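# Disassemble two sieve stacks and pack all parts into tote

## Task

On the work bench are two test-sieve stacks, each made of a pan, a sieve and a cover. Separate both stacks and place all six pieces entirely inside the tote, so that no cover or sieve has any of its lower rim (skirt) sitting down inside another piece. The tote has to finish resting on the work bench with nothing of it hanging past the edge. Any number of robots may be used. At the end, release everything and move the robots away. Nothing may depend on a robot holding it in place, and no robot may fall over or be left leaning.

## Robot and tools

Robots: r1 and r2 are identical Hello Robot Stretch 4 units. Each has an omni-wheel base, a lift sliding up a mast, an arm that telescopes forward, a three-joint wrist (yaw, pitch, roll) and a two-finger gripper. Each is about 1.6 m tall, and its base rim lies within 0.23 m of the base origin. Cameras per robot: <r>_head_camera, <r>_head_left_camera, <r>_head_right_camera and <r>_wrist_camera, with <r> being r1 or r2.

Frames: the base frame sits on the floor under the base centre, x forward, y left, z up. hand_pose, a point between the open fingertips, is reported in this frame and may be slightly wrong. With all wrist joints at 0 the hand axes line up with the base axes. The odometry frame is the base frame as it was when the scene began. Each robot reports only in its own frames, so judge where the robots are relative to each other from images, lidar_m and wrist_depth_mm.

execute_actions: argument actions is a list holding one action, or empty (an empty list just returns state and pictures). An action is an object keyed by robot name, r1 and/or r2; each robot gets its own entry. Under a robot you may give base, joints, or both, plus optional pace and contact_limits; alternatively end_of_arm by itself. Everything in one action starts at once.
- base: a single relative move from where the base last reported itself. {"translate_m": d} drives straight, forward positive, -2 to 2 m. {"strafe_m": d} slides sideways, left positive, -2 to 2 m. {"rotate_rad": d} turns in place, counter-clockwise seen from above positive, -3.2 to 3.2 rad.
- joints: absolute targets by name. lift_m 0 to 1.2 m; arm_m 0 to 0.55 m extension; wrist_yaw_rad -1.134 to 4.276 (0 points forward, positive turns left, 3.14 is folded back, beyond 3.4 the arm may block it); wrist_pitch_rad -1.117 to 4.259 (0 level, 1.57 pointing down); wrist_roll_rad -1.117 to 4.259 (0 puts the fingers level, positive turns clockwise viewed from behind); gripper_m -0.038 to 0.141, the fingertip gap in metres, negative values squeeze the tips together. Joint targets past their range get clipped and the result notes it; any other bad value or unknown key rejects the whole call.
- pace: "slow", "default", "fast" or "max"; base speeds 0.1/0.3/0.4/0.6 m/s and turns 1/2/3/4 rad/s, reduced when the lift is raised above 0.2.
- contact_limits: {"arm_m": v}, v from 0 (gentlest) to 0.75 (firmest), default 0.5; the arm halts with contact_stop when pushing harder.
- end_of_arm: "enable_torque" re-powers wrist or gripper motors that shut down.
- cameras: list of camera names, or "all"; null or omitted gives all, [] gives none.
One action runs at most 15 s. A unit left out of an action may keep pushing toward its earlier target.

wait: seconds from 0 to 10; commands nothing, returns state and pictures.
zoom_image: camera plus region [x0, y0, x1, y1] in pixels of that camera's latest full image, top-left origin, at most 504 by 504.
finished_scene: pass the number of the scene being ended; irreversible, and reports success.

Results: per robot, base_status and joint_status tell how each motion ended: done; off_target (stopped short, may still push); contact_stop_at_<key> (hit something; lift, arm or wheels go slack, a slack lift may sink under load); limit_stop_at_<name>, including limit_stop_at_tilt (leaning over 6 degrees, drive parts go slack) and limit_stop_at_own_body (about to hit itself; move away from the body); time_out; torque_fault (wrist motor overloaded and went limp until enable_torque). on_its_own describes what the call did not command; "held at" is a joint's held target, not its position. base_odometry counts wheel turns, heading -3.142 to 3.142 left positive; if turned_by_wheels and turned_by_imu differ by more than about 0.1 rad, the base slipped or struck something. base_tilt gives forward/right lean in degrees with a fixed bias up to about 1.5. motor_effort is percent of max, peak in brackets; wheel efforts positive mean turning right. lidar_m: 12 distances in 30-degree sectors, first straight ahead, counting counter-clockwise (4th left, 7th behind, 10th right); "-" means nothing seen or closer than 0.25 m; glass and thin legs may be missed. wrist_depth_mm is a 7 by 7 grid of depths, 100 to 2000 mm, from the top left. A pictures line lists the cameras in image order; camera calibration numbers are supplied and are approximate.

Gripping: command a gap smaller than the part; a harder squeeze pulls it toward the wrist. Neither gripper_m nor done proves a hold; look for a clear gripper effort change. Raise the lift if fingertips snag on a surface. To unfold at the start, send lift_m 0.4 with wrist_yaw_rad 0.

Avoid: robots pressing or colliding with each other (once bases touch, any more driving presses hard); turning or driving with over 1 kg held and arm_m over 0.2, especially fast; steady hard pushes or pulls with a high gripper; more than about 2 kg in a level gripper; drops, slams and knocking parts off the bench. Two robots carrying one load may drift up to about 3 cm per metre apart and can tip. Loose parts may get brief random nudges. After a reported stop, later motion calls in the same reply are skipped.

Each tool is called after "Emit:" as name(argument=value, ...), one argument or row to a line, values as JSON.

## Session

Emit:
execute_actions(
  actions=[],
)

Scene clock: 0.00 s.
r1.base_odometry: x=+0.000 y=+0.000 heading=+0.000 (m, m, rad; r1's odometry frame)
r1.turned_by_wheels: +0.000 (rad since the last result)
r1.turned_by_imu: +0.000 (rad since the last result)
r1.base_tilt: forward=+0.7 right=-0.1 (deg)
r1.lidar_m: 1.46 3.35 1.33 0.98 0.95 1.03 1.46 3.49 3.69 3.83 0.98 1.04
r1.base_status: not commanded
r1.joint_positions: lift_m=+0.221 arm_m=-0.002 wrist_yaw_rad=+3.064 wrist_pitch_rad=+0.002 wrist_roll_rad=+0.018 gripper_m=+0.057
r1.joint_status: not commanded
r1.motor_effort: lift_m=+21 arm_m=+0 wrist_yaw_rad=+0 wrist_pitch_rad=-9 wrist_roll_rad=-1 gripper_m=-1 wheel_0=+0 wheel_1=+0 wheel_2=+0 (%)
r1.hand_pose: x=-0.1123 y=+0.1096 z=+0.3989 quat_wxyz=(+0.039, -0.001, +0.009, +0.999) (m; r1's base frame)
r1.wrist_depth_mm: - 142 - 1983 1397 1042 878 / - 123 - 1983 1366 1042 854 / - 126 188 1921 1366 1042 866 / 140 143 - 1983 1366 1042 854 / - - - 1921 1336 1042 854 / 1182 1336 202 1464 196 1042 854 / 866 904 946 123 991 904 854
r2.base_odometry: x=+0.000 y=+0.000 heading=+0.000 (m, m, rad; r2's odometry frame)
r2.turned_by_wheels: +0.000 (rad since the last result)
r2.turned_by_imu: +0.000 (rad since the last result)
r2.base_tilt: forward=-0.1 right=+0.2 (deg)
r2.lidar_m: 1.68 3.18 3.53 3.77 1.13 1.13 1.82 2.34 1.16 0.97 0.93 1.02
r2.base_status: not commanded
r2.joint_positions: lift_m=+0.188 arm_m=+0.001 wrist_yaw_rad=+3.174 wrist_pitch_rad=+0.020 wrist_roll_rad=-0.011 gripper_m=+0.057
r2.joint_status: not commanded
r2.motor_effort: lift_m=+18 arm_m=-1 wrist_yaw_rad=-3 wrist_pitch_rad=-6 wrist_roll_rad=-2 gripper_m=-4 wheel_0=+0 wheel_1=+0 wheel_2=+1 (%)
r2.hand_pose: x=-0.1196 y=+0.0782 z=+0.3600 quat_wxyz=(-0.016, -0.010, -0.006, +1.000) (m; r2's base frame)
r2.wrist_depth_mm: - 134 - - - - - / - 120 160 - - 1430 1025 / - 122 165 - - - - / 137 137 - - - - - / 220 - - - 1863 1576 1118 / 1042 1255 213 1118 1008 1160 1098 / 225 809 854 - 866 798 809
pictures: r1_head_camera, r1_head_left_camera, r1_head_right_camera, r1_wrist_camera, r2_head_camera, r2_head_left_camera, r2_head_right_camera, r2_wrist_camera
Images, in order (width x height): r1_head_camera 420x560, r1_head_left_camera 420x672, r1_head_right_camera 420x672, r1_wrist_camera 616x392, r2_head_camera 420x560, r2_head_left_camera 420x672, r2_head_right_camera 420x672, r2_wrist_camera 616x392.

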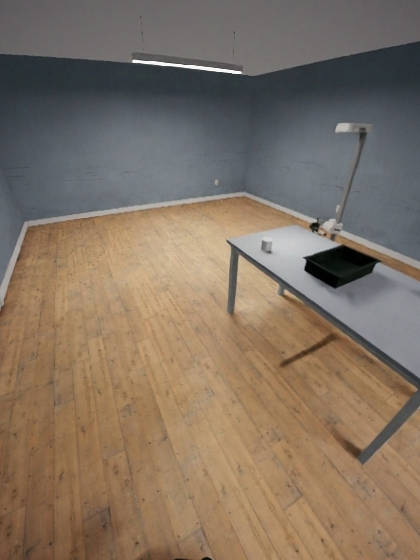

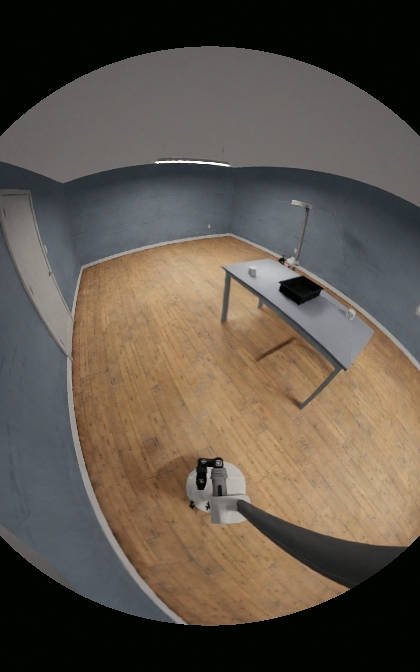

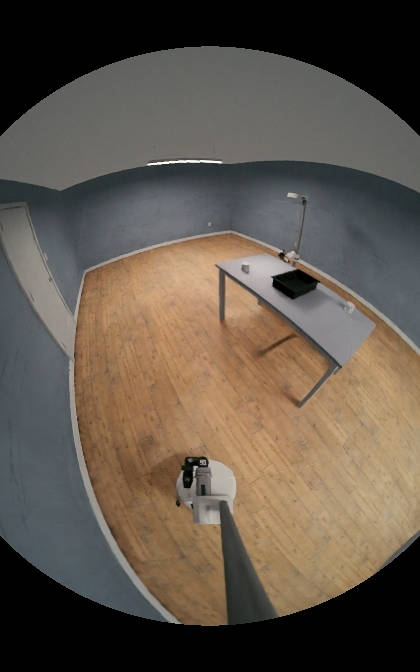

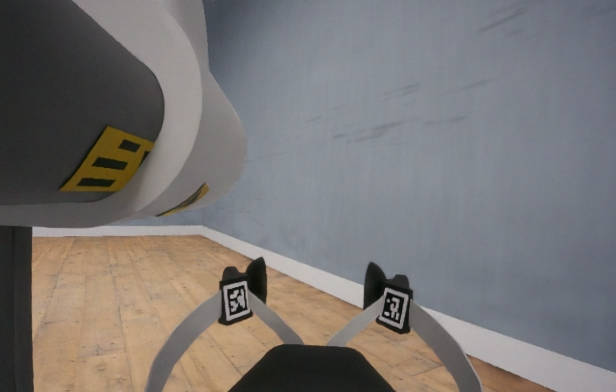

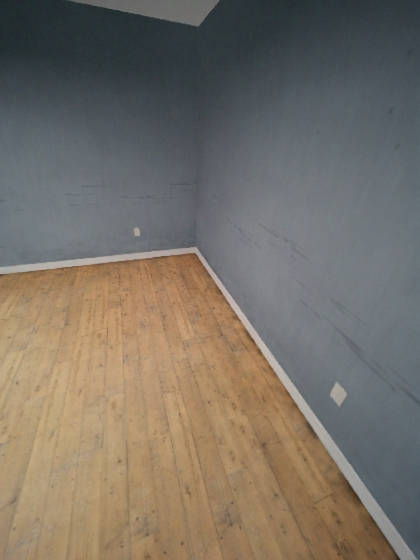

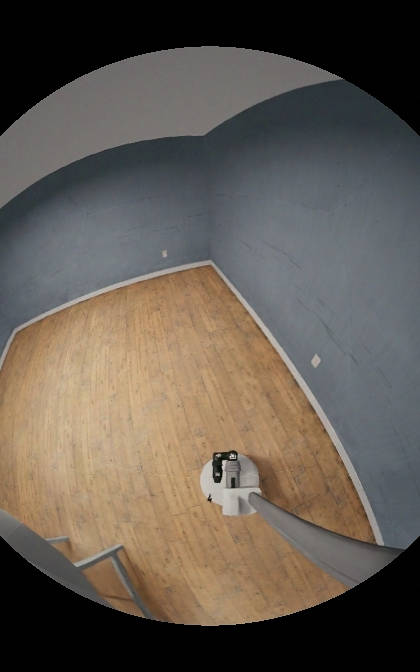

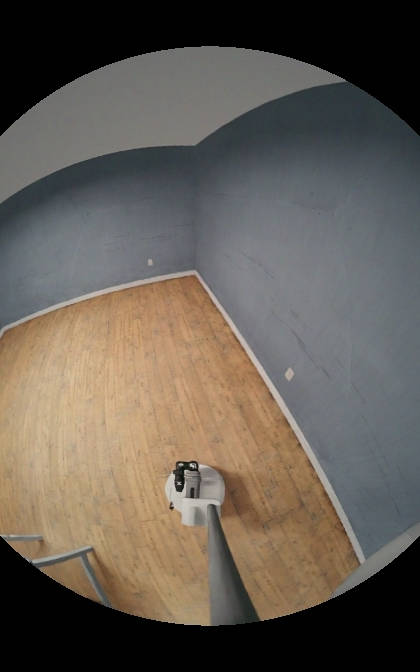

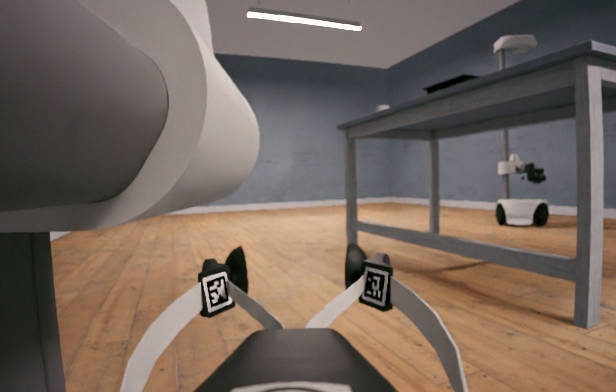

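Emit:
zoom_image(
  camera="r1_head_camera",
  region=[220, 200, 420, 320],
)

Region (220, 200, 420, 320) of r1_head_camera's 420x560 image, scaled by 2.520, with more detail than that image has; it fills the top 302 rows of this view, and the rest is white.

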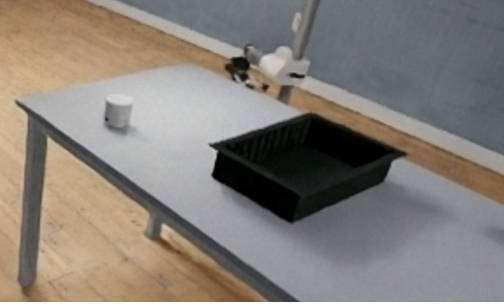

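Emit:
execute_actions(
  actions=[
    {"r1":{"base":{"rotate_rad":-1.10},"joints":{"lift_m":0.85,"wrist_yaw_rad":0,"gripper_m":0.13},"pace":"fast"},"r2":{"base":{"rotate_rad":2.1},"joints":{"lift_m":0.85,"wrist_yaw_rad":0,"gripper_m":0.13},"pace":"fast"}},
  ],
  cameras=["r1_head_camera","r2_head_camera","r1_head_left_camera","r2_head_left_camera"],
)

Scene clock: 5.50 s.
r1.base_odometry: x=+0.000 y=+0.000 heading=-1.100 (m, m, rad; r1's odometry frame)
r1.turned_by_wheels: -1.100 (rad since the last result)
r1.turned_by_imu: -1.108 (rad since the last result)
r1.base_tilt: forward=+0.7 right=-0.2 (deg)
r1.lidar_m: 1.00 1.00 1.41 4.11 1.42 1.00 0.95 0.99 1.38 3.50 3.62 3.88
r1.base_status: done
r1.joint_positions: lift_m=+0.850 arm_m=-0.002 wrist_yaw_rad=+0.000 wrist_pitch_rad=+0.002 wrist_roll_rad=+0.018 gripper_m=+0.130
r1.joint_status: all done
r1.motor_effort: lift_m=+24(25) arm_m=+0(0) wrist_yaw_rad=+0(6) wrist_pitch_rad=-9(9) wrist_roll_rad=-1(0) gripper_m=+2(4) wheel_0=+2(12) wheel_1=+0(11) wheel_2=+1(11) (%)
r1.hand_pose: x=+0.4570 y=-0.0873 z=+1.0273 quat_wxyz=(+1.000, +0.009, +0.001, +0.000) (m; r1's base frame)
r1.wrist_depth_mm: - - - - - - - / - - - - - - - / - - - - - - - / - - - - - - - / 1336 - - - - - - / 878 842 798 - - - - / - 831 1160 120 - - -
r2.base_odometry: x=+0.000 y=+0.000 heading=+2.099 (m, m, rad; r2's odometry frame)
r2.turned_by_wheels: +2.099 (rad since the last result)
r2.turned_by_imu: +2.134 (rad since the last result)
r2.base_tilt: forward=-0.1 right=+0.2 (deg)
r2.lidar_m: 1.12 1.12 1.83 2.32 1.18 0.96 0.94 1.07 1.69 3.18 3.52 3.78
r2.base_status: done
r2.joint_positions: lift_m=+0.850 arm_m=+0.001 wrist_yaw_rad=+0.000 wrist_pitch_rad=+0.020 wrist_roll_rad=-0.011 gripper_m=+0.130
r2.joint_status: all done
r2.motor_effort: lift_m=+20(23) arm_m=-1(1) wrist_yaw_rad=-3(7) wrist_pitch_rad=-6(6) wrist_roll_rad=-2(2) gripper_m=-2(3) wheel_0=-4(11) wheel_1=-2(11) wheel_2=-2(13) (%)
r2.hand_pose: x=+0.4600 y=-0.0874 z=+1.0223 quat_wxyz=(+1.000, -0.005, +0.010, +0.000) (m; r2's base frame)
r2.wrist_depth_mm: - - - - - - - / - - - - - - - / - - - - - - - / - - - - - - - / 1464 1708 - - - - - / 960 878 1576 - - - - / - 1983 - - - - -
pictures: r1_head_camera, r1_head_left_camera, r2_head_camera, r2_head_left_camera
Images, in order (width x height): r1_head_camera 420x560, r1_head_left_camera 420x672, r2_head_camera 420x560, r2_head_left_camera 420x672.

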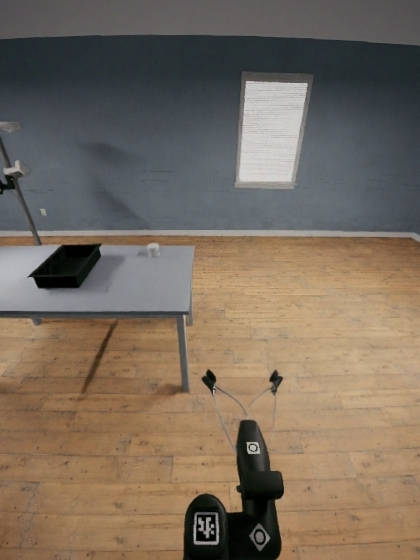

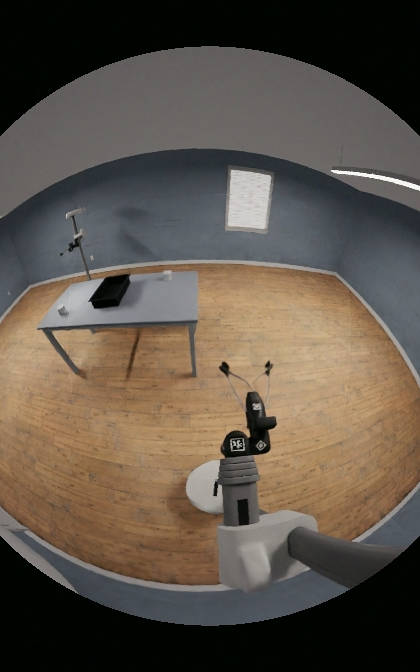

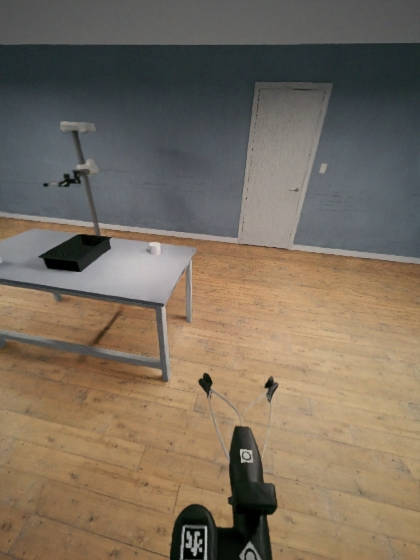

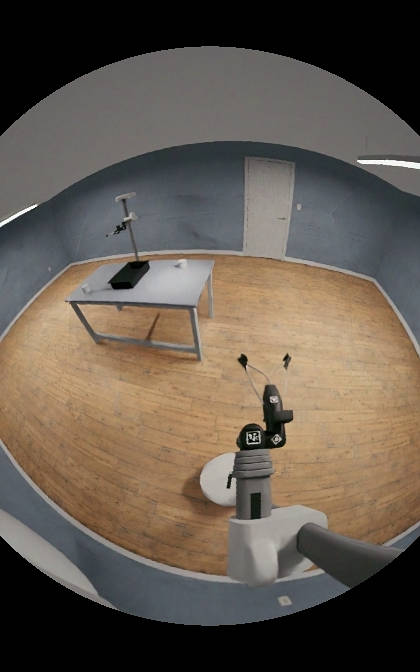

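Emit:
execute_actions(
  actions=[
    {"r1":{"base":{"strafe_m":1.41},"pace":"fast"},"r2":{"base":{"rotate_rad":-0.14},"pace":"fast"}},
  ],
  cameras=[],
)

Emit:
execute_actions(
  actions=[
    {"r1":{"base":{"translate_m":0.45},"joints":{"wrist_pitch_rad":0.5},"pace":"fast"},"r2":{"base":{"strafe_m":1.73},"joints":{"wrist_pitch_rad":0.5},"pace":"fast"}},
  ],
  cameras=["r1_head_camera","r2_head_camera","r1_wrist_camera","r2_wrist_camera"],
)

Scene clock: 12.43 s.
r1.base_odometry: x=+1.256 y=+0.640 heading=-1.100 (m, m, rad; r1's odometry frame)
r1.turned_by_wheels: +0.000 (rad since the last result)
r1.turned_by_imu: +0.003 (rad since the last result)
r1.base_tilt: forward=+0.6 right=-0.1 (deg)
r1.lidar_m: 0.92 2.34 3.97 3.79 1.43 1.06 0.96 1.00 1.40 3.70 1.41 1.00
r1.base_status: done
r1.joint_positions: lift_m=+0.850 arm_m=-0.002 wrist_yaw_rad=+0.000 wrist_pitch_rad=+0.002 wrist_roll_rad=+0.018 gripper_m=+0.130
r1.joint_status: not commanded
r1.motor_effort: lift_m=+24(25) arm_m=+0(0) wrist_yaw_rad=+0(2) wrist_pitch_rad=-7(8) wrist_roll_rad=+0(1) gripper_m=+2(1) wheel_0=-2(13) wheel_1=+1(14) wheel_2=+0(1) (%)
r1.hand_pose: x=+0.4570 y=-0.0874 z=+1.0273 quat_wxyz=(+1.000, +0.009, +0.001, +0.000) (m; r1's base frame)
r1.wrist_depth_mm: - - - - - - - / - - - - - - - / - - - - - - - / - - - - - - - / - - - - - - - / - - 820 946 866 866 1060 / - - 809 120 788 798 798
r2.base_odometry: x=+0.000 y=+0.000 heading=+1.960 (m, m, rad; r2's odometry frame)
r2.turned_by_wheels: -0.139 (rad since the last result)
r2.turned_by_imu: -0.144 (rad since the last result)
r2.base_tilt: forward=+0.0 right=+0.4 (deg)
r2.lidar_m: 1.47 1.10 1.54 3.38 1.34 0.98 0.95 1.01 1.43 3.16 3.35 3.88
r2.base_status: done
r2.joint_positions: lift_m=+0.850 arm_m=+0.001 wrist_yaw_rad=+0.000 wrist_pitch_rad=+0.020 wrist_roll_rad=-0.011 gripper_m=+0.130
r2.joint_status: not commanded
r2.motor_effort: lift_m=+20(20) arm_m=-1(1) wrist_yaw_rad=-3(3) wrist_pitch_rad=-6(6) wrist_roll_rad=-2(2) gripper_m=+0(1) wheel_0=+3(7) wheel_1=+2(7) wheel_2=+2(8) (%)
r2.hand_pose: x=+0.4600 y=-0.0874 z=+1.0223 quat_wxyz=(+1.000, -0.005, +0.010, +0.000) (m; r2's base frame)
r2.wrist_depth_mm: - - - - - - - / - - - - - - - / - - - - - - - / - - - - - - - / - - - - - - - / 917 904 - - - - - / - 1983 - - - 1921 -
pictures: none
No camera images: the call's "cameras" was empty. Leave "cameras" out to get every camera's image.

Scene clock: 18.07 s.
r1.base_odometry: x=+1.461 y=+0.239 heading=-1.099 (m, m, rad; r1's odometry frame)
r1.turned_by_wheels: +0.000 (rad since the last result)
r1.turned_by_imu: +0.003 (rad since the last result)
r1.base_tilt: forward=+0.6 right=-0.1 (deg)
r1.lidar_m: 0.49 0.51 3.98 3.79 2.09 1.49 1.40 1.48 2.05 4.91 0.75 0.52
r1.base_status: done
r1.joint_positions: lift_m=+0.850 arm_m=-0.002 wrist_yaw_rad=+0.000 wrist_pitch_rad=+0.502 wrist_roll_rad=+0.018 gripper_m=+0.130
r1.joint_status: all done
r1.motor_effort: lift_m=+24(24) arm_m=+0(0) wrist_yaw_rad=+0(1) wrist_pitch_rad=-8(8) wrist_roll_rad=-1(1) gripper_m=+0(0) wheel_0=+4(9) wheel_1=+1(7) wheel_2=+1(9) (%)
r1.hand_pose: x=+0.4214 y=-0.0874 z=+0.8892 quat_wxyz=(+0.969, +0.009, +0.248, -0.002) (m; r1's base frame)
r1.wrist_depth_mm: - - - - - - - / - - - - - - - / - - 809 831 831 788 778 / - 647 580 517 597 603 549 / 1618 449 459 462 466 469 473 / 1281 399 392 397 399 389 397 / 1138 585 1205 120 1229 1205 1229
r2.base_odometry: x=-1.601 y=-0.656 heading=+1.960 (m, m, rad; r2's odometry frame)
r2.turned_by_wheels: +0.000 (rad since the last result)
r2.turned_by_imu: -0.005 (rad since the last result)
r2.base_tilt: forward=+0.0 right=+0.2 (deg)
r2.lidar_m: 1.05 4.01 3.94 3.24 1.24 0.92 0.89 0.95 1.34 3.97 1.50 1.09
r2.base_status: done
r2.joint_positions: lift_m=+0.850 arm_m=+0.001 wrist_yaw_rad=+0.000 wrist_pitch_rad=+0.502 wrist_roll_rad=-0.011 gripper_m=+0.130
r2.joint_status: all done
r2.motor_effort: lift_m=+20(20) arm_m=-1(1) wrist_yaw_rad=-3(2) wrist_pitch_rad=-4(5) wrist_roll_rad=-2(2) gripper_m=+1(0) wheel_0=-3(13) wheel_1=+0(13) wheel_2=+0(0) (%)
r2.hand_pose: x=+0.4245 y=-0.0874 z=+0.8893 quat_wxyz=(+0.969, -0.005, +0.248, +0.001) (m; r2's base frame)
r2.wrist_depth_mm: - - - - - - - / - - - 1205 1118 1025 1255 / - - 946 931 946 946 931 / - - - - - - 1921 / 1661 1708 1618 1661 1661 1618 1618 / 1397 1308 1281 1160 1281 1255 1308 / 1182 1138 1160 - 1182 1118 1160
pictures: r1_head_camera, r1_wrist_camera, r2_head_camera, r2_wrist_camera
camera_calibration (this result's frames):
r1_wrist_camera: T_world_to_cam=[[0.0150956, -0.999883, 0.00251593, -0.0892385], [-0.489655, -0.00958632, -0.871864, 1.04231], [0.871786, 0.0119294, -0.489742, 0.29976], [0, 0, 0, 1]] pos_world=[0.250395, -0.082812, 1.05579]
r2_wrist_camera: T_world_to_cam=[[-0.0297836, -0.999328, -0.0213542, -0.0559695], [-0.532294, 0.0339395, -0.845879, 1.02597], [0.846036, -0.0138266, -0.532947, 0.347441], [0, 0, 0, 1]] pos_world=[0.250501, -0.0859488, 1.05182]
Images, in order (width x height): r1_head_camera 420x560, r1_wrist_camera 616x392, r2_head_camera 420x560, r2_wrist_camera 616x392.

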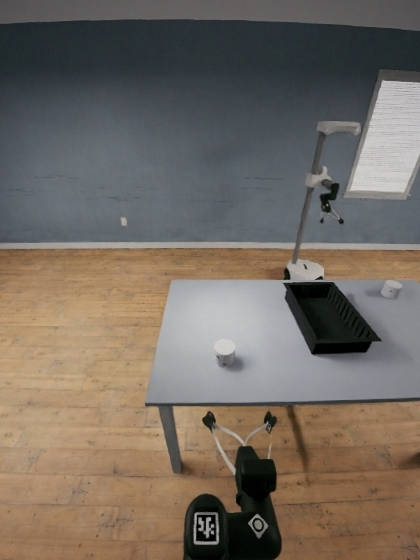

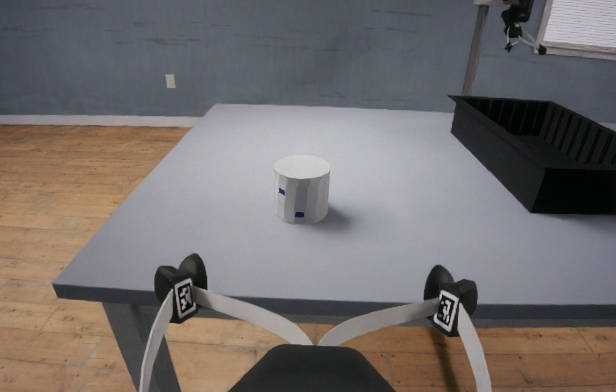

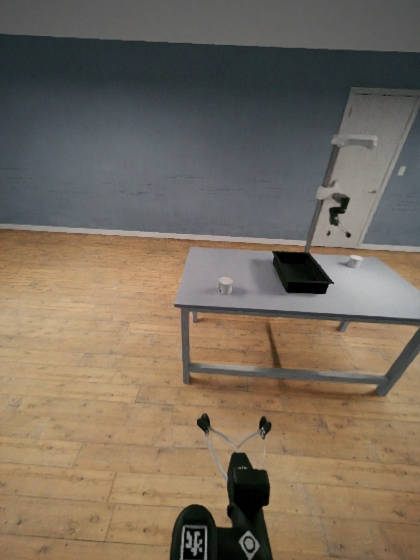

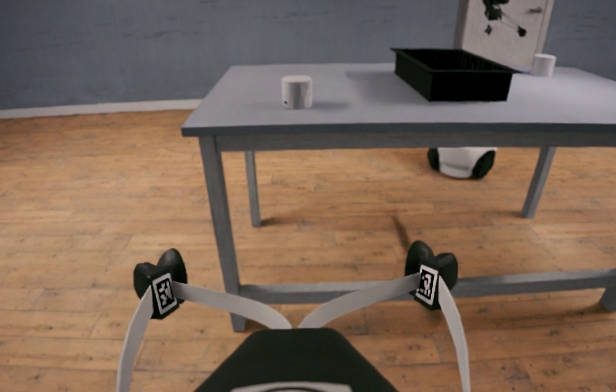

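Emit:
zoom_image(
  camera="r1_wrist_camera",
  region=[250, 140, 370, 240],
)

Region (250, 140, 370, 240) of r1_wrist_camera's 616x392 image, scaled by 4.200.

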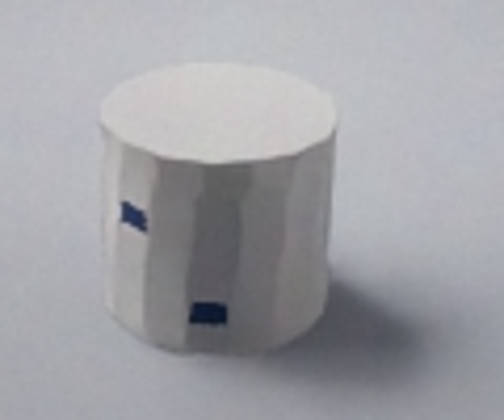

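Emit:
execute_actions(
  actions=[
    {"r1":{"base":{"translate_m":0.2},"joints":{"wrist_pitch_rad":1.57,"lift_m":1.05,"arm_m":0.33},"pace":"fast"},"r2":{"base":{"translate_m":0.75},"joints":{"wrist_pitch_rad":1.57,"lift_m":1.05,"arm_m":0.28},"pace":"fast"}},
  ],
  cameras=["r1_head_camera","r2_head_camera","r1_wrist_camera","r2_wrist_camera"],
)

Scene clock: 24.03 s.
r1.base_odometry: x=+1.552 y=+0.061 heading=-1.099 (m, m, rad; r1's odometry frame)
r1.turned_by_wheels: +0.000 (rad since the last result)
r1.turned_by_imu: +0.002 (rad since the last result)
r1.base_tilt: forward=+0.6 right=-0.1 (deg)
r1.lidar_m: 0.32 0.34 3.98 3.80 2.37 1.68 1.61 1.71 2.31 4.90 0.48 0.32
r1.base_status: done
r1.joint_positions: lift_m=+1.050 arm_m=+0.329 wrist_yaw_rad=+0.000 wrist_pitch_rad=+1.570 wrist_roll_rad=+0.018 gripper_m=+0.130
r1.joint_status: all done
r1.motor_effort: lift_m=+24(26) arm_m=+7(7) wrist_yaw_rad=-2(0) wrist_pitch_rad=+3(5) wrist_roll_rad=-1(0) gripper_m=+0(1) wheel_0=+3(9) wheel_1=+3(9) wheel_2=-2(11) (%)
r1.hand_pose: x=+0.5000 y=-0.0874 z=+0.9395 quat_wxyz=(+0.707, +0.006, +0.707, -0.006) (m; r1's base frame)
r1.wrist_depth_mm: 1205 407 407 402 399 399 394 / 1205 410 404 402 399 399 397 / 1182 410 404 404 399 399 394 / 1205 410 404 402 402 399 399 / 1205 407 407 332 402 402 402 / 1205 410 404 404 404 402 399 / 1205 410 410 120 404 402 399
r2.base_odometry: x=-1.885 y=+0.038 heading=+1.960 (m, m, rad; r2's odometry frame)
r2.turned_by_wheels: +0.000 (rad since the last result)
r2.turned_by_imu: +0.000 (rad since the last result)
r2.base_tilt: forward=-0.1 right=+0.2 (deg)
r2.lidar_m: 0.32 0.32 3.92 3.79 2.29 1.71 1.64 1.73 2.42 1.15 0.43 0.32
r2.base_status: done
r2.joint_positions: lift_m=+1.050 arm_m=+0.279 wrist_yaw_rad=+0.000 wrist_pitch_rad=+1.570 wrist_roll_rad=-0.011 gripper_m=+0.130
r2.joint_status: all done
r2.motor_effort: lift_m=+20(23) arm_m=+5(7) wrist_yaw_rad=-3(2) wrist_pitch_rad=+2(2) wrist_roll_rad=-2(2) gripper_m=+0(1) wheel_0=+3(9) wheel_1=+2(8) wheel_2=+1(13) (%)
r2.hand_pose: x=+0.4503 y=-0.0874 z=+0.9396 quat_wxyz=(+0.707, -0.004, +0.707, +0.004) (m; r2's base frame)
r2.wrist_depth_mm: 1138 397 397 402 402 404 407 / 1138 397 399 404 404 407 413 / 1138 402 399 402 404 413 410 / 1138 402 402 336 407 413 407 / 1182 402 404 404 410 413 415 / 1160 399 407 410 413 415 415 / 1160 1182 960 - 1205 1205 1229
pictures: r1_head_camera, r1_wrist_camera, r2_head_camera, r2_wrist_camera
camera_calibration (this result's frames):
r1_wrist_camera: T_world_to_cam=[[0.00976075, -0.99988, -0.0120075, -0.0742411], [-0.999913, -0.0098662, 0.00875433, 0.552438], [-0.00887175, 0.011921, -0.99989, 1.17547], [0, 0, 0, 1]] pos_world=[0.563543, -0.0827945, 1.16962]
r2_wrist_camera: T_world_to_cam=[[-0.0328917, -0.999334, 0.0158115, -0.0876475], [-0.997692, 0.0337698, 0.0589154, 0.441672], [-0.0594101, -0.0138371, -0.998138, 1.19717], [0, 0, 0, 1]] pos_world=[0.508894, -0.0859388, 1.17031]
Images, in order (width x height): r1_head_camera 420x560, r1_wrist_camera 616x392, r2_head_camera 420x560, r2_wrist_camera 616x392.

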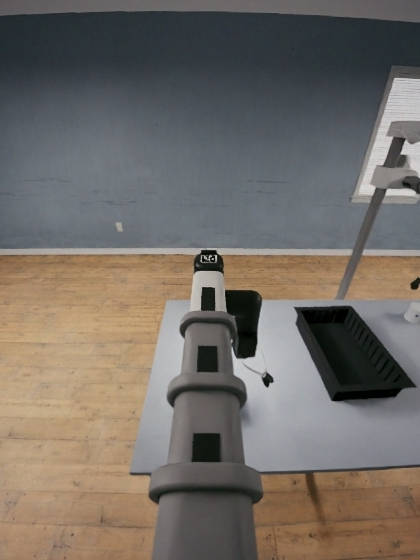

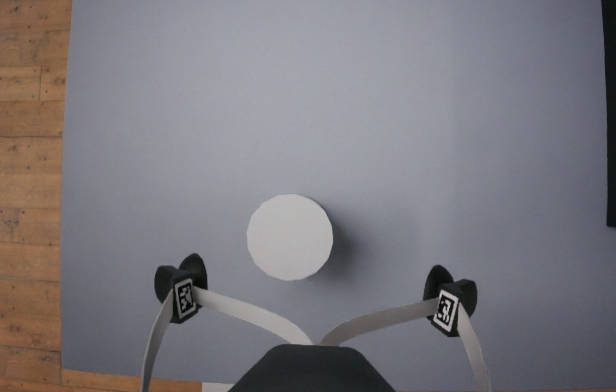

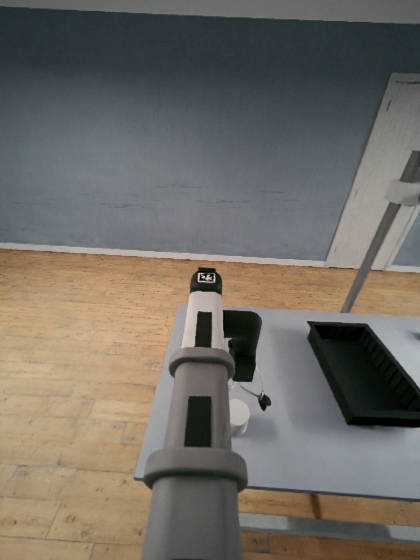

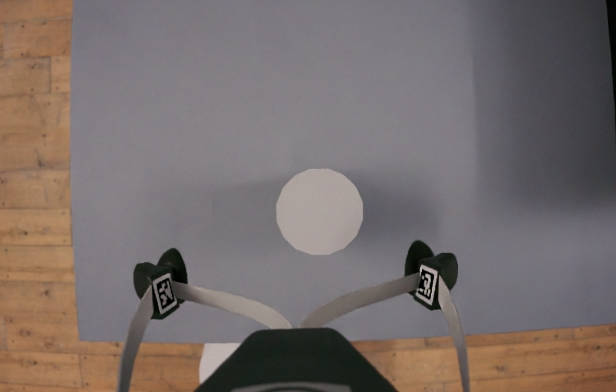

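Emit:
execute_actions(
  actions=[
    {"r1":{"base":{"strafe_m":0.022},"joints":{"lift_m":0.965,"arm_m":0.351,"gripper_m":0.1}},"r2":{"base":{"strafe_m":-0.022},"joints":{"lift_m":0.965,"arm_m":0.305,"gripper_m":0.1}}},
  ],
  cameras=["r1_head_right_camera","r2_head_right_camera","r1_wrist_camera","r2_wrist_camera"],
)

Emit:
zoom_image(
  camera="r2_head_right_camera",
  region=[150, 300, 290, 440],
)

Scene clock: 26.77 s.
r1.base_odometry: x=+1.571 y=+0.071 heading=-1.099 (m, m, rad; r1's odometry frame)
r1.turned_by_wheels: +0.000 (rad since the last result)
r1.turned_by_imu: +0.001 (rad since the last result)
r1.base_tilt: forward=+0.7 right=-0.1 (deg)
r1.lidar_m: 0.29 0.32 3.97 3.78 2.39 1.69 1.64 1.67 2.32 4.92 0.46 0.32
r1.base_status: done
r1.joint_positions: lift_m=+0.965 arm_m=+0.350 wrist_yaw_rad=+0.000 wrist_pitch_rad=+1.570 wrist_roll_rad=+0.018 gripper_m=+0.100
r1.joint_status: all done
r1.motor_effort: lift_m=+18(24) arm_m=+7(8) wrist_yaw_rad=-1(0) wrist_pitch_rad=+0(1) wrist_roll_rad=-2(1) gripper_m=-1(2) wheel_0=-1(8) wheel_1=+1(11) wheel_2=+0(3) (%)
r1.hand_pose: x=+0.5209 y=-0.0874 z=+0.8550 quat_wxyz=(+0.707, +0.006, +0.707, -0.006) (m; r1's base frame)
r1.wrist_depth_mm: 322 322 319 319 315 315 312 / 322 322 320 319 315 314 314 / 324 322 320 317 317 315 314 / 324 320 320 319 319 315 314 / 324 324 320 246 317 317 315 / 325 324 204 246 203 315 314 / 325 324 322 124 319 315 315
r2.base_odometry: x=-1.865 y=+0.046 heading=+1.960 (m, m, rad; r2's odometry frame)
r2.turned_by_wheels: +0.000 (rad since the last result)
r2.turned_by_imu: +0.000 (rad since the last result)
r2.base_tilt: forward=+0.0 right=+0.4 (deg)
r2.lidar_m: 0.30 0.35 3.94 3.83 2.27 1.71 1.65 1.71 2.44 1.15 0.45 0.33
r2.base_status: done
r2.joint_positions: lift_m=+0.965 arm_m=+0.304 wrist_yaw_rad=+0.000 wrist_pitch_rad=+1.570 wrist_roll_rad=-0.011 gripper_m=+0.100
r2.joint_status: all done
r2.motor_effort: lift_m=+16(18) arm_m=+5(7) wrist_yaw_rad=-3(3) wrist_pitch_rad=+1(1) wrist_roll_rad=-2(2) gripper_m=+0(3) wheel_0=+3(10) wheel_1=+0(10) wheel_2=+0(2) (%)
r2.hand_pose: x=+0.4752 y=-0.0874 z=+0.8549 quat_wxyz=(+0.707, -0.004, +0.707, +0.004) (m; r2's base frame)
r2.wrist_depth_mm: 310 312 314 315 317 319 324 / 310 312 315 317 320 322 324 / 314 315 315 317 320 322 324 / 314 315 315 319 322 324 322 / 315 315 317 248 322 324 325 / 317 319 319 248 322 329 329 / 317 319 322 - 327 327 330
pictures: r1_head_right_camera, r1_wrist_camera, r2_head_right_camera, r2_wrist_camera
camera_calibration (this result's frames):
r1_wrist_camera: T_world_to_cam=[[0.00952839, -0.999882, -0.0120103, -0.0753358], [-0.999913, -0.0096374, 0.00905101, 0.573806], [-0.0091657, 0.011923, -0.999887, 1.09135], [0, 0, 0, 1]] pos_world=[0.584477, -0.0828091, 1.08513]
r2_wrist_camera: T_world_to_cam=[[-0.033034, -0.999329, 0.0158197, -0.0854304], [-0.997672, 0.0339158, 0.0591648, 0.471258], [-0.0596616, -0.0138284, -0.998123, 1.11428], [0, 0, 0, 1]] pos_world=[0.533818, -0.0859474, 1.08566]
Images, in order (width x height): r1_head_right_camera 420x672, r1_wrist_camera 616x392, r2_head_right_camera 420x672, r2_wrist_camera 616x392.

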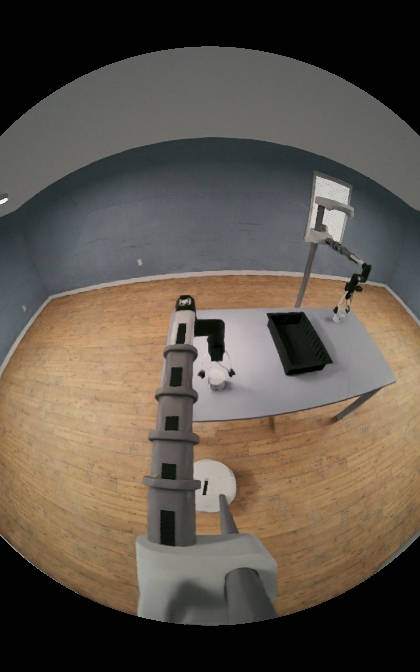

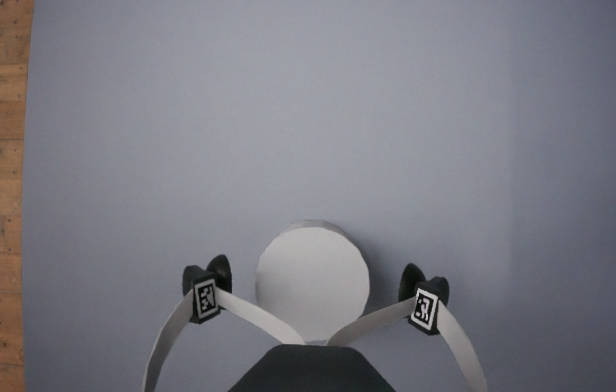

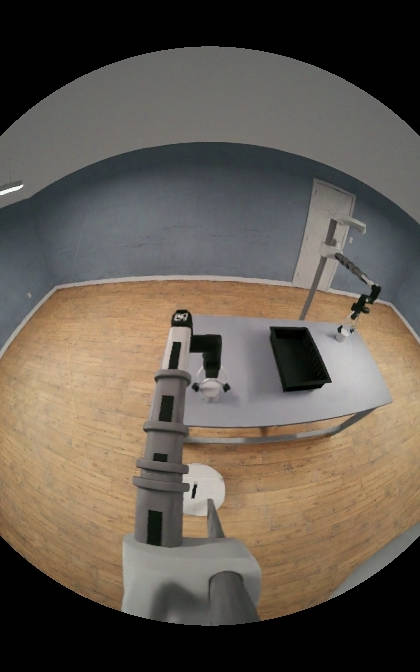

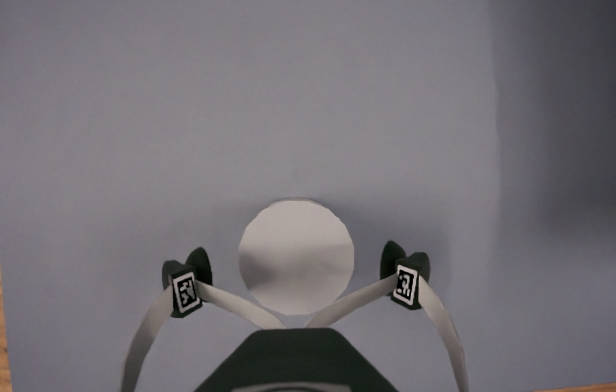

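Region (150, 300, 290, 440) of r2_head_right_camera's 420x672 image, scaled by 3.600, with more detail than that image has.

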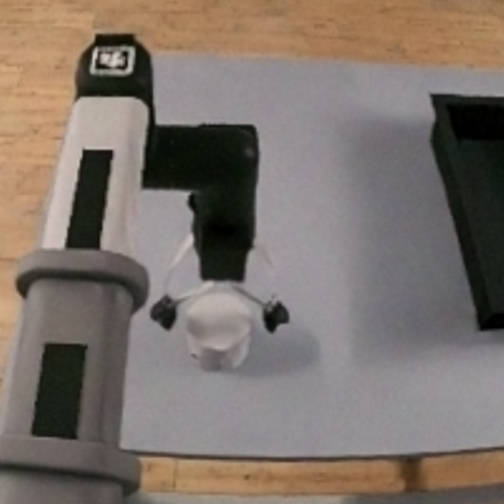

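Emit:
execute_actions(
  actions=[
    {"r1":{"joints":{"lift_m":0.938,"arm_m":0.341}},"r2":{"joints":{"lift_m":0.938}}},
  ],
  cameras=[],
)

Emit:
execute_actions(
  actions=[
    {"r1":{"joints":{"gripper_m":0.06}},"r2":{"joints":{"gripper_m":0.06}}},
  ],
  cameras=["r1_wrist_camera","r2_wrist_camera"],
)

Emit:
execute_actions(
  actions=[
    {"r1":{"joints":{"lift_m":0.98},"pace":"slow"},"r2":{"joints":{"lift_m":0.98},"pace":"slow"}},
  ],
  cameras=["r1_head_camera","r2_head_camera","r1_head_right_camera","r2_head_right_camera","r1_wrist_camera","r2_wrist_camera"],
)

Emit:
zoom_image(
  camera="r2_head_right_camera",
  region=[170, 280, 390, 440],
)

Emit:
zoom_image(
  camera="r1_head_right_camera",
  region=[170, 270, 390, 430],
)

Scene clock: 29.27 s.
r1.base_odometry: x=+1.571 y=+0.071 heading=-1.099 (m, m, rad; r1's odometry frame)
r1.turned_by_wheels: +0.000 (rad since the last result)
r1.turned_by_imu: +0.001 (rad since the last result)
r1.base_tilt: forward=+0.6 right=+0.0 (deg)
r1.lidar_m: 0.31 0.33 3.97 3.80 2.40 1.69 1.63 1.69 2.31 4.91 0.46 0.32
r1.base_status: not commanded
r1.joint_positions: lift_m=+0.938 arm_m=+0.342 wrist_yaw_rad=+0.000 wrist_pitch_rad=+1.570 wrist_roll_rad=+0.018 gripper_m=+0.100
r1.joint_status: all done
r1.motor_effort: lift_m=+17(18) arm_m=-7(8) wrist_yaw_rad=-1(0) wrist_pitch_rad=-2(2) wrist_roll_rad=+1(1) gripper_m=+0(1) wheel_0=-1(1) wheel_1=+1(1) wheel_2=+0(0) (%)
r1.hand_pose: x=+0.5134 y=-0.0874 z=+0.8280 quat_wxyz=(+0.707, +0.006, +0.707, -0.006) (m; r1's base frame)
r1.wrist_depth_mm: 296 294 293 291 289 286 287 / 296 294 293 290 290 289 287 / 297 294 293 291 290 289 287 / 297 296 293 291 290 287 289 / 297 296 294 220 290 289 287 / 297 296 205 220 203 289 287 / 298 296 294 124 291 290 289
r2.base_odometry: x=-1.865 y=+0.046 heading=+1.960 (m, m, rad; r2's odometry frame)
r2.turned_by_wheels: +0.000 (rad since the last result)
r2.turned_by_imu: -0.001 (rad since the last result)
r2.base_tilt: forward=-0.1 right=+0.2 (deg)
r2.lidar_m: 0.32 0.33 3.93 3.82 2.27 1.72 1.65 1.73 2.45 1.14 0.46 0.31
r2.base_status: not commanded
r2.joint_positions: lift_m=+0.938 arm_m=+0.304 wrist_yaw_rad=+0.000 wrist_pitch_rad=+1.570 wrist_roll_rad=-0.011 gripper_m=+0.100
r2.joint_status: all done
r2.motor_effort: lift_m=+16(16) arm_m=+5(5) wrist_yaw_rad=-3(3) wrist_pitch_rad=+0(0) wrist_roll_rad=-2(2) gripper_m=+0(0) wheel_0=+2(3) wheel_1=+0(0) wheel_2=+0(0) (%)
r2.hand_pose: x=+0.4752 y=-0.0874 z=+0.8279 quat_wxyz=(+0.707, -0.004, +0.707, +0.004) (m; r2's base frame)
r2.wrist_depth_mm: 285 285 289 289 291 293 294 / 286 287 289 289 294 296 293 / 287 290 289 291 294 296 298 / 287 291 290 291 293 298 298 / 287 290 220 221 294 296 298 / 289 290 222 221 297 298 300 / 290 291 294 - 300 301 301
pictures: none
No camera images: the call's "cameras" was empty. Leave "cameras" out to get every camera's image.

Scene clock: 30.50 s.
r1.base_odometry: x=+1.571 y=+0.071 heading=-1.099 (m, m, rad; r1's odometry frame)
r1.turned_by_wheels: +0.000 (rad since the last result)
r1.turned_by_imu: +0.000 (rad since the last result)
r1.base_tilt: forward=+0.6 right=-0.1 (deg)
r1.lidar_m: 0.31 0.34 3.91 3.80 2.38 1.66 1.64 1.69 2.29 4.93 0.47 0.33
r1.base_status: not commanded
r1.joint_positions: lift_m=+0.938 arm_m=+0.342 wrist_yaw_rad=+0.000 wrist_pitch_rad=+1.570 wrist_roll_rad=+0.018 gripper_m=+0.060
r1.joint_status: all done
r1.motor_effort: lift_m=+17(17) arm_m=-7(7) wrist_yaw_rad=+0(1) wrist_pitch_rad=-1(2) wrist_roll_rad=+1(1) gripper_m=-7(6) wheel_0=-1(1) wheel_1=+1(1) wheel_2=+0(0) (%)
r1.hand_pose: x=+0.5134 y=-0.0874 z=+0.8280 quat_wxyz=(+0.707, +0.006, +0.707, -0.006) (m; r1's base frame)
r1.wrist_depth_mm: 297 294 293 290 289 287 286 / 297 296 293 291 290 289 287 / 296 296 293 293 290 289 287 / 296 296 293 291 290 289 287 / 297 296 296 219 290 290 287 / 297 296 195 220 201 290 289 / 298 297 294 121 291 290 289
r2.base_odometry: x=-1.865 y=+0.046 heading=+1.960 (m, m, rad; r2's odometry frame)
r2.turned_by_wheels: +0.000 (rad since the last result)
r2.turned_by_imu: +0.000 (rad since the last result)
r2.base_tilt: forward=+0.0 right=+0.3 (deg)
r2.lidar_m: 0.29 0.36 3.94 3.82 2.28 1.70 1.66 1.74 2.42 1.14 0.41 0.32
r2.base_status: not commanded
r2.joint_positions: lift_m=+0.938 arm_m=+0.304 wrist_yaw_rad=+0.000 wrist_pitch_rad=+1.570 wrist_roll_rad=-0.011 gripper_m=+0.060
r2.joint_status: all done
r2.motor_effort: lift_m=+16(16) arm_m=+5(5) wrist_yaw_rad=-3(3) wrist_pitch_rad=+0(0) wrist_roll_rad=-2(2) gripper_m=-9(9) wheel_0=+3(3) wheel_1=+0(0) wheel_2=+0(0) (%)
r2.hand_pose: x=+0.4752 y=-0.0874 z=+0.8279 quat_wxyz=(+0.707, -0.004, +0.707, +0.004) (m; r2's base frame)
r2.wrist_depth_mm: 283 286 287 289 290 293 294 / 286 287 289 291 293 294 297 / 287 289 290 291 293 297 296 / 289 289 290 291 296 296 298 / 289 290 220 222 293 297 298 / 290 290 213 221 297 300 301 / 291 291 294 - 298 300 304
pictures: r1_wrist_camera, r2_wrist_camera
camera_calibration (this result's frames):
r1_wrist_camera: T_world_to_cam=[[0.00948553, -0.999883, -0.012011, -0.0755662], [-0.999912, -0.00959547, 0.00912933, 0.566511], [-0.00924351, 0.0119234, -0.999886, 1.06433], [0, 0, 0, 1]] pos_world=[0.577016, -0.0828118, 1.05813]
r2_wrist_camera: T_world_to_cam=[[-0.0330341, -0.999329, 0.0158197, -0.0850031], [-0.997672, 0.0339159, 0.0591648, 0.472858], [-0.0596616, -0.0138284, -0.998123, 1.08733], [0, 0, 0, 1]] pos_world=[0.53382, -0.0859474, 1.05865]
Images, in order (width x height): r1_wrist_camera 616x392, r2_wrist_camera 616x392.

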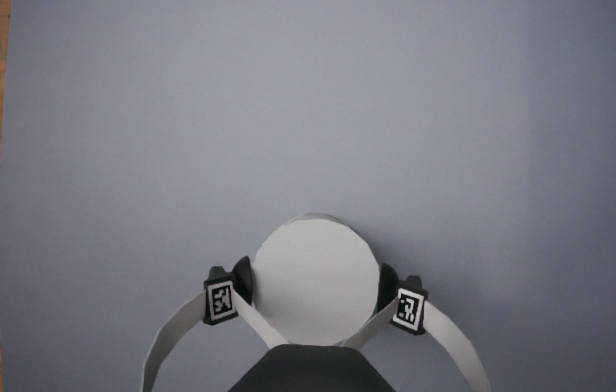

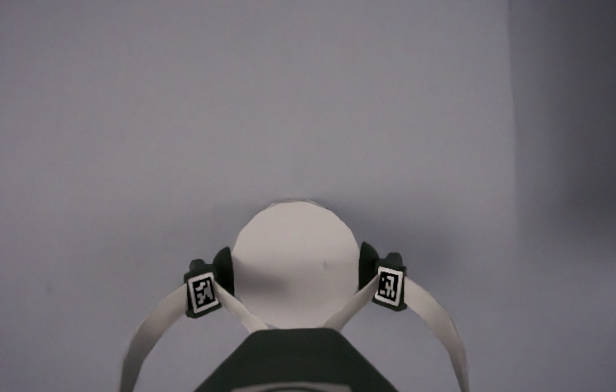

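Scene clock: 31.70 s.
r1.base_odometry: x=+1.571 y=+0.071 heading=-1.099 (m, m, rad; r1's odometry frame)
r1.turned_by_wheels: +0.000 (rad since the last result)
r1.turned_by_imu: +0.000 (rad since the last result)
r1.base_tilt: forward=+0.7 right=-0.1 (deg)
r1.lidar_m: 0.31 0.34 3.93 3.78 2.41 1.67 1.63 1.70 2.31 4.91 0.48 0.33
r1.base_status: not commanded
r1.joint_positions: lift_m=+0.980 arm_m=+0.342 wrist_yaw_rad=+0.000 wrist_pitch_rad=+1.570 wrist_roll_rad=+0.018 gripper_m=+0.060
r1.joint_status: all done
r1.motor_effort: lift_m=+25(25) arm_m=-7(7) wrist_yaw_rad=+0(0) wrist_pitch_rad=+1(1) wrist_roll_rad=+1(1) gripper_m=-3(7) wheel_0=-1(1) wheel_1=+1(1) wheel_2=+0(0) (%)
r1.hand_pose: x=+0.5134 y=-0.0874 z=+0.8694 quat_wxyz=(+0.707, +0.006, +0.707, -0.006) (m; r1's base frame)
r1.wrist_depth_mm: 338 336 334 332 332 329 329 / 338 338 334 330 332 330 327 / 338 336 336 334 332 330 327 / 340 336 336 334 332 330 329 / 340 338 334 262 330 330 330 / 340 338 202 262 196 332 329 / 340 340 338 123 332 332 330
r2.base_odometry: x=-1.865 y=+0.046 heading=+1.960 (m, m, rad; r2's odometry frame)
r2.turned_by_wheels: +0.000 (rad since the last result)
r2.turned_by_imu: +0.000 (rad since the last result)
r2.base_tilt: forward=-0.1 right=+0.2 (deg)
r2.lidar_m: 0.31 0.34 3.93 3.83 2.28 1.72 1.66 1.71 2.40 1.15 0.46 0.33
r2.base_status: not commanded
r2.joint_positions: lift_m=+0.980 arm_m=+0.304 wrist_yaw_rad=+0.000 wrist_pitch_rad=+1.570 wrist_roll_rad=-0.011 gripper_m=+0.060
r2.joint_status: all done
r2.motor_effort: lift_m=+21(20) arm_m=+5(5) wrist_yaw_rad=-2(2) wrist_pitch_rad=+0(0) wrist_roll_rad=-2(2) gripper_m=-10(9) wheel_0=+2(3) wheel_1=-1(1) wheel_2=+0(0) (%)
r2.hand_pose: x=+0.4752 y=-0.0874 z=+0.8695 quat_wxyz=(+0.707, -0.004, +0.707, +0.004) (m; r2's base frame)
r2.wrist_depth_mm: 325 325 329 332 332 334 338 / 325 329 330 332 332 336 338 / 327 329 330 334 334 334 340 / 329 330 334 334 338 340 342 / 332 330 226 221 336 338 343 / 330 330 215 220 340 342 345 / 336 332 336 - 343 343 347
pictures: r1_head_camera, r1_head_right_camera, r1_wrist_camera, r2_head_camera, r2_head_right_camera, r2_wrist_camera
camera_calibration (this result's frames):
r1_wrist_camera: T_world_to_cam=[[0.00948567, -0.999883, -0.012011, -0.0750691], [-0.999912, -0.00959561, 0.00912933, 0.566132], [-0.00924351, 0.0119234, -0.999886, 1.10572], [0, 0, 0, 1]] pos_world=[0.577015, -0.0828118, 1.09952]
r2_wrist_camera: T_world_to_cam=[[-0.0330339, -0.999329, 0.0158197, -0.0856606], [-0.997672, 0.0339157, 0.0591646, 0.4704], [-0.0596614, -0.0138284, -0.998123, 1.12881], [0, 0, 0, 1]] pos_world=[0.533822, -0.0859474, 1.10021]
Images, in order (width x height): r1_head_camera 420x560, r1_head_right_camera 420x672, r1_wrist_camera 616x392, r2_head_camera 420x560, r2_head_right_camera 420x672, r2_wrist_camera 616x392.

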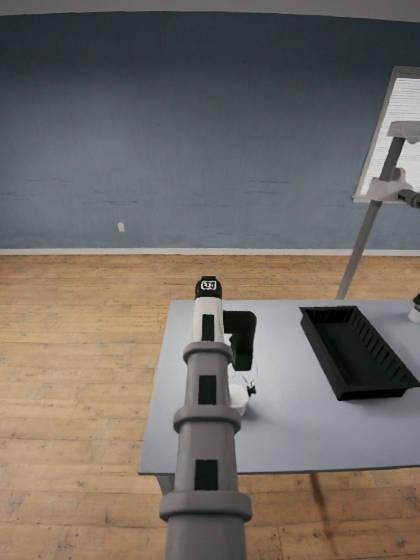

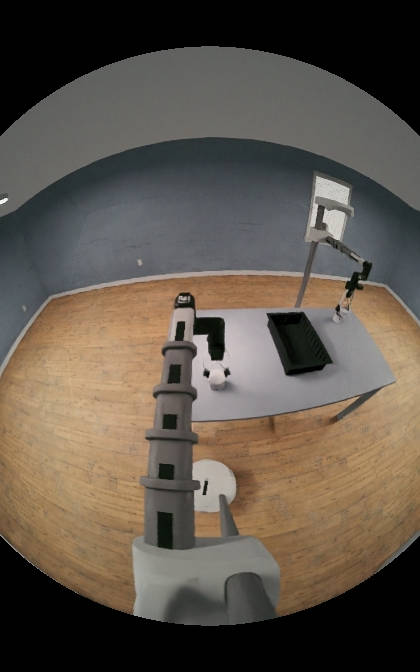

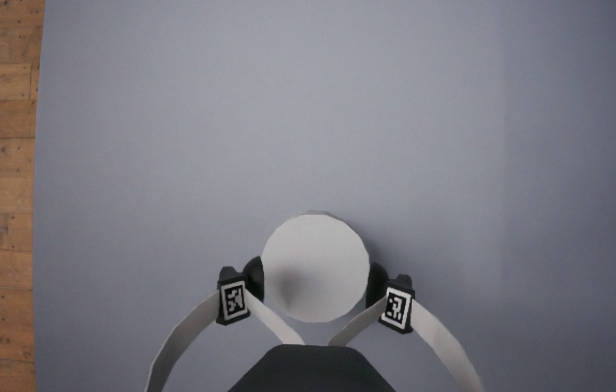

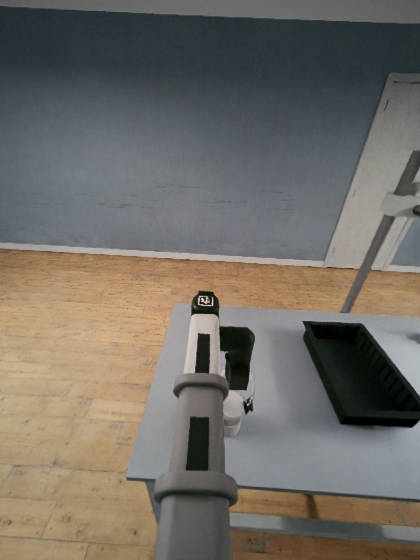

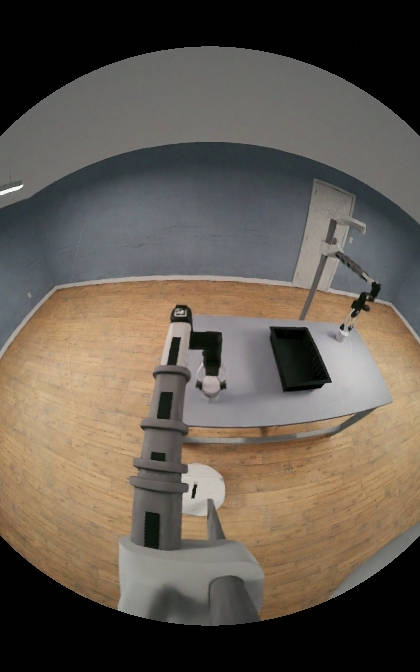

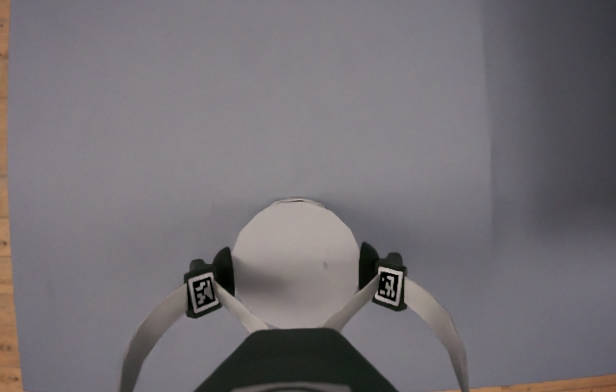

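Region (170, 280, 390, 440) of r2_head_right_camera's 420x672 image, scaled by 2.291, with more detail than that image has; it fills the top 367 rows of this view, and the rest is white.

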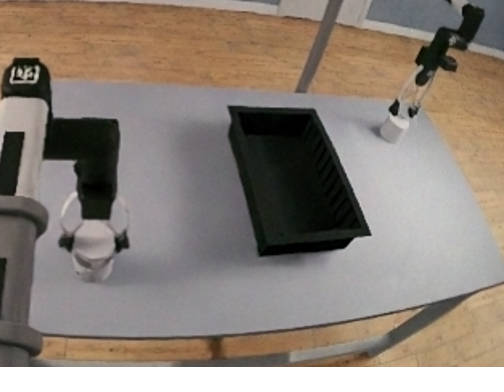

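Region (170, 270, 390, 430) of r1_head_right_camera's 420x672 image, scaled by 2.291, with more detail than that image has; it fills the top 367 rows of this view, and the rest is white.

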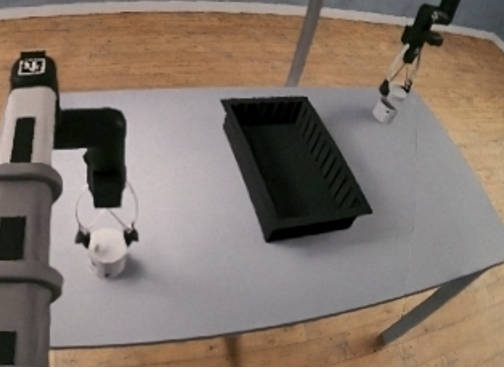

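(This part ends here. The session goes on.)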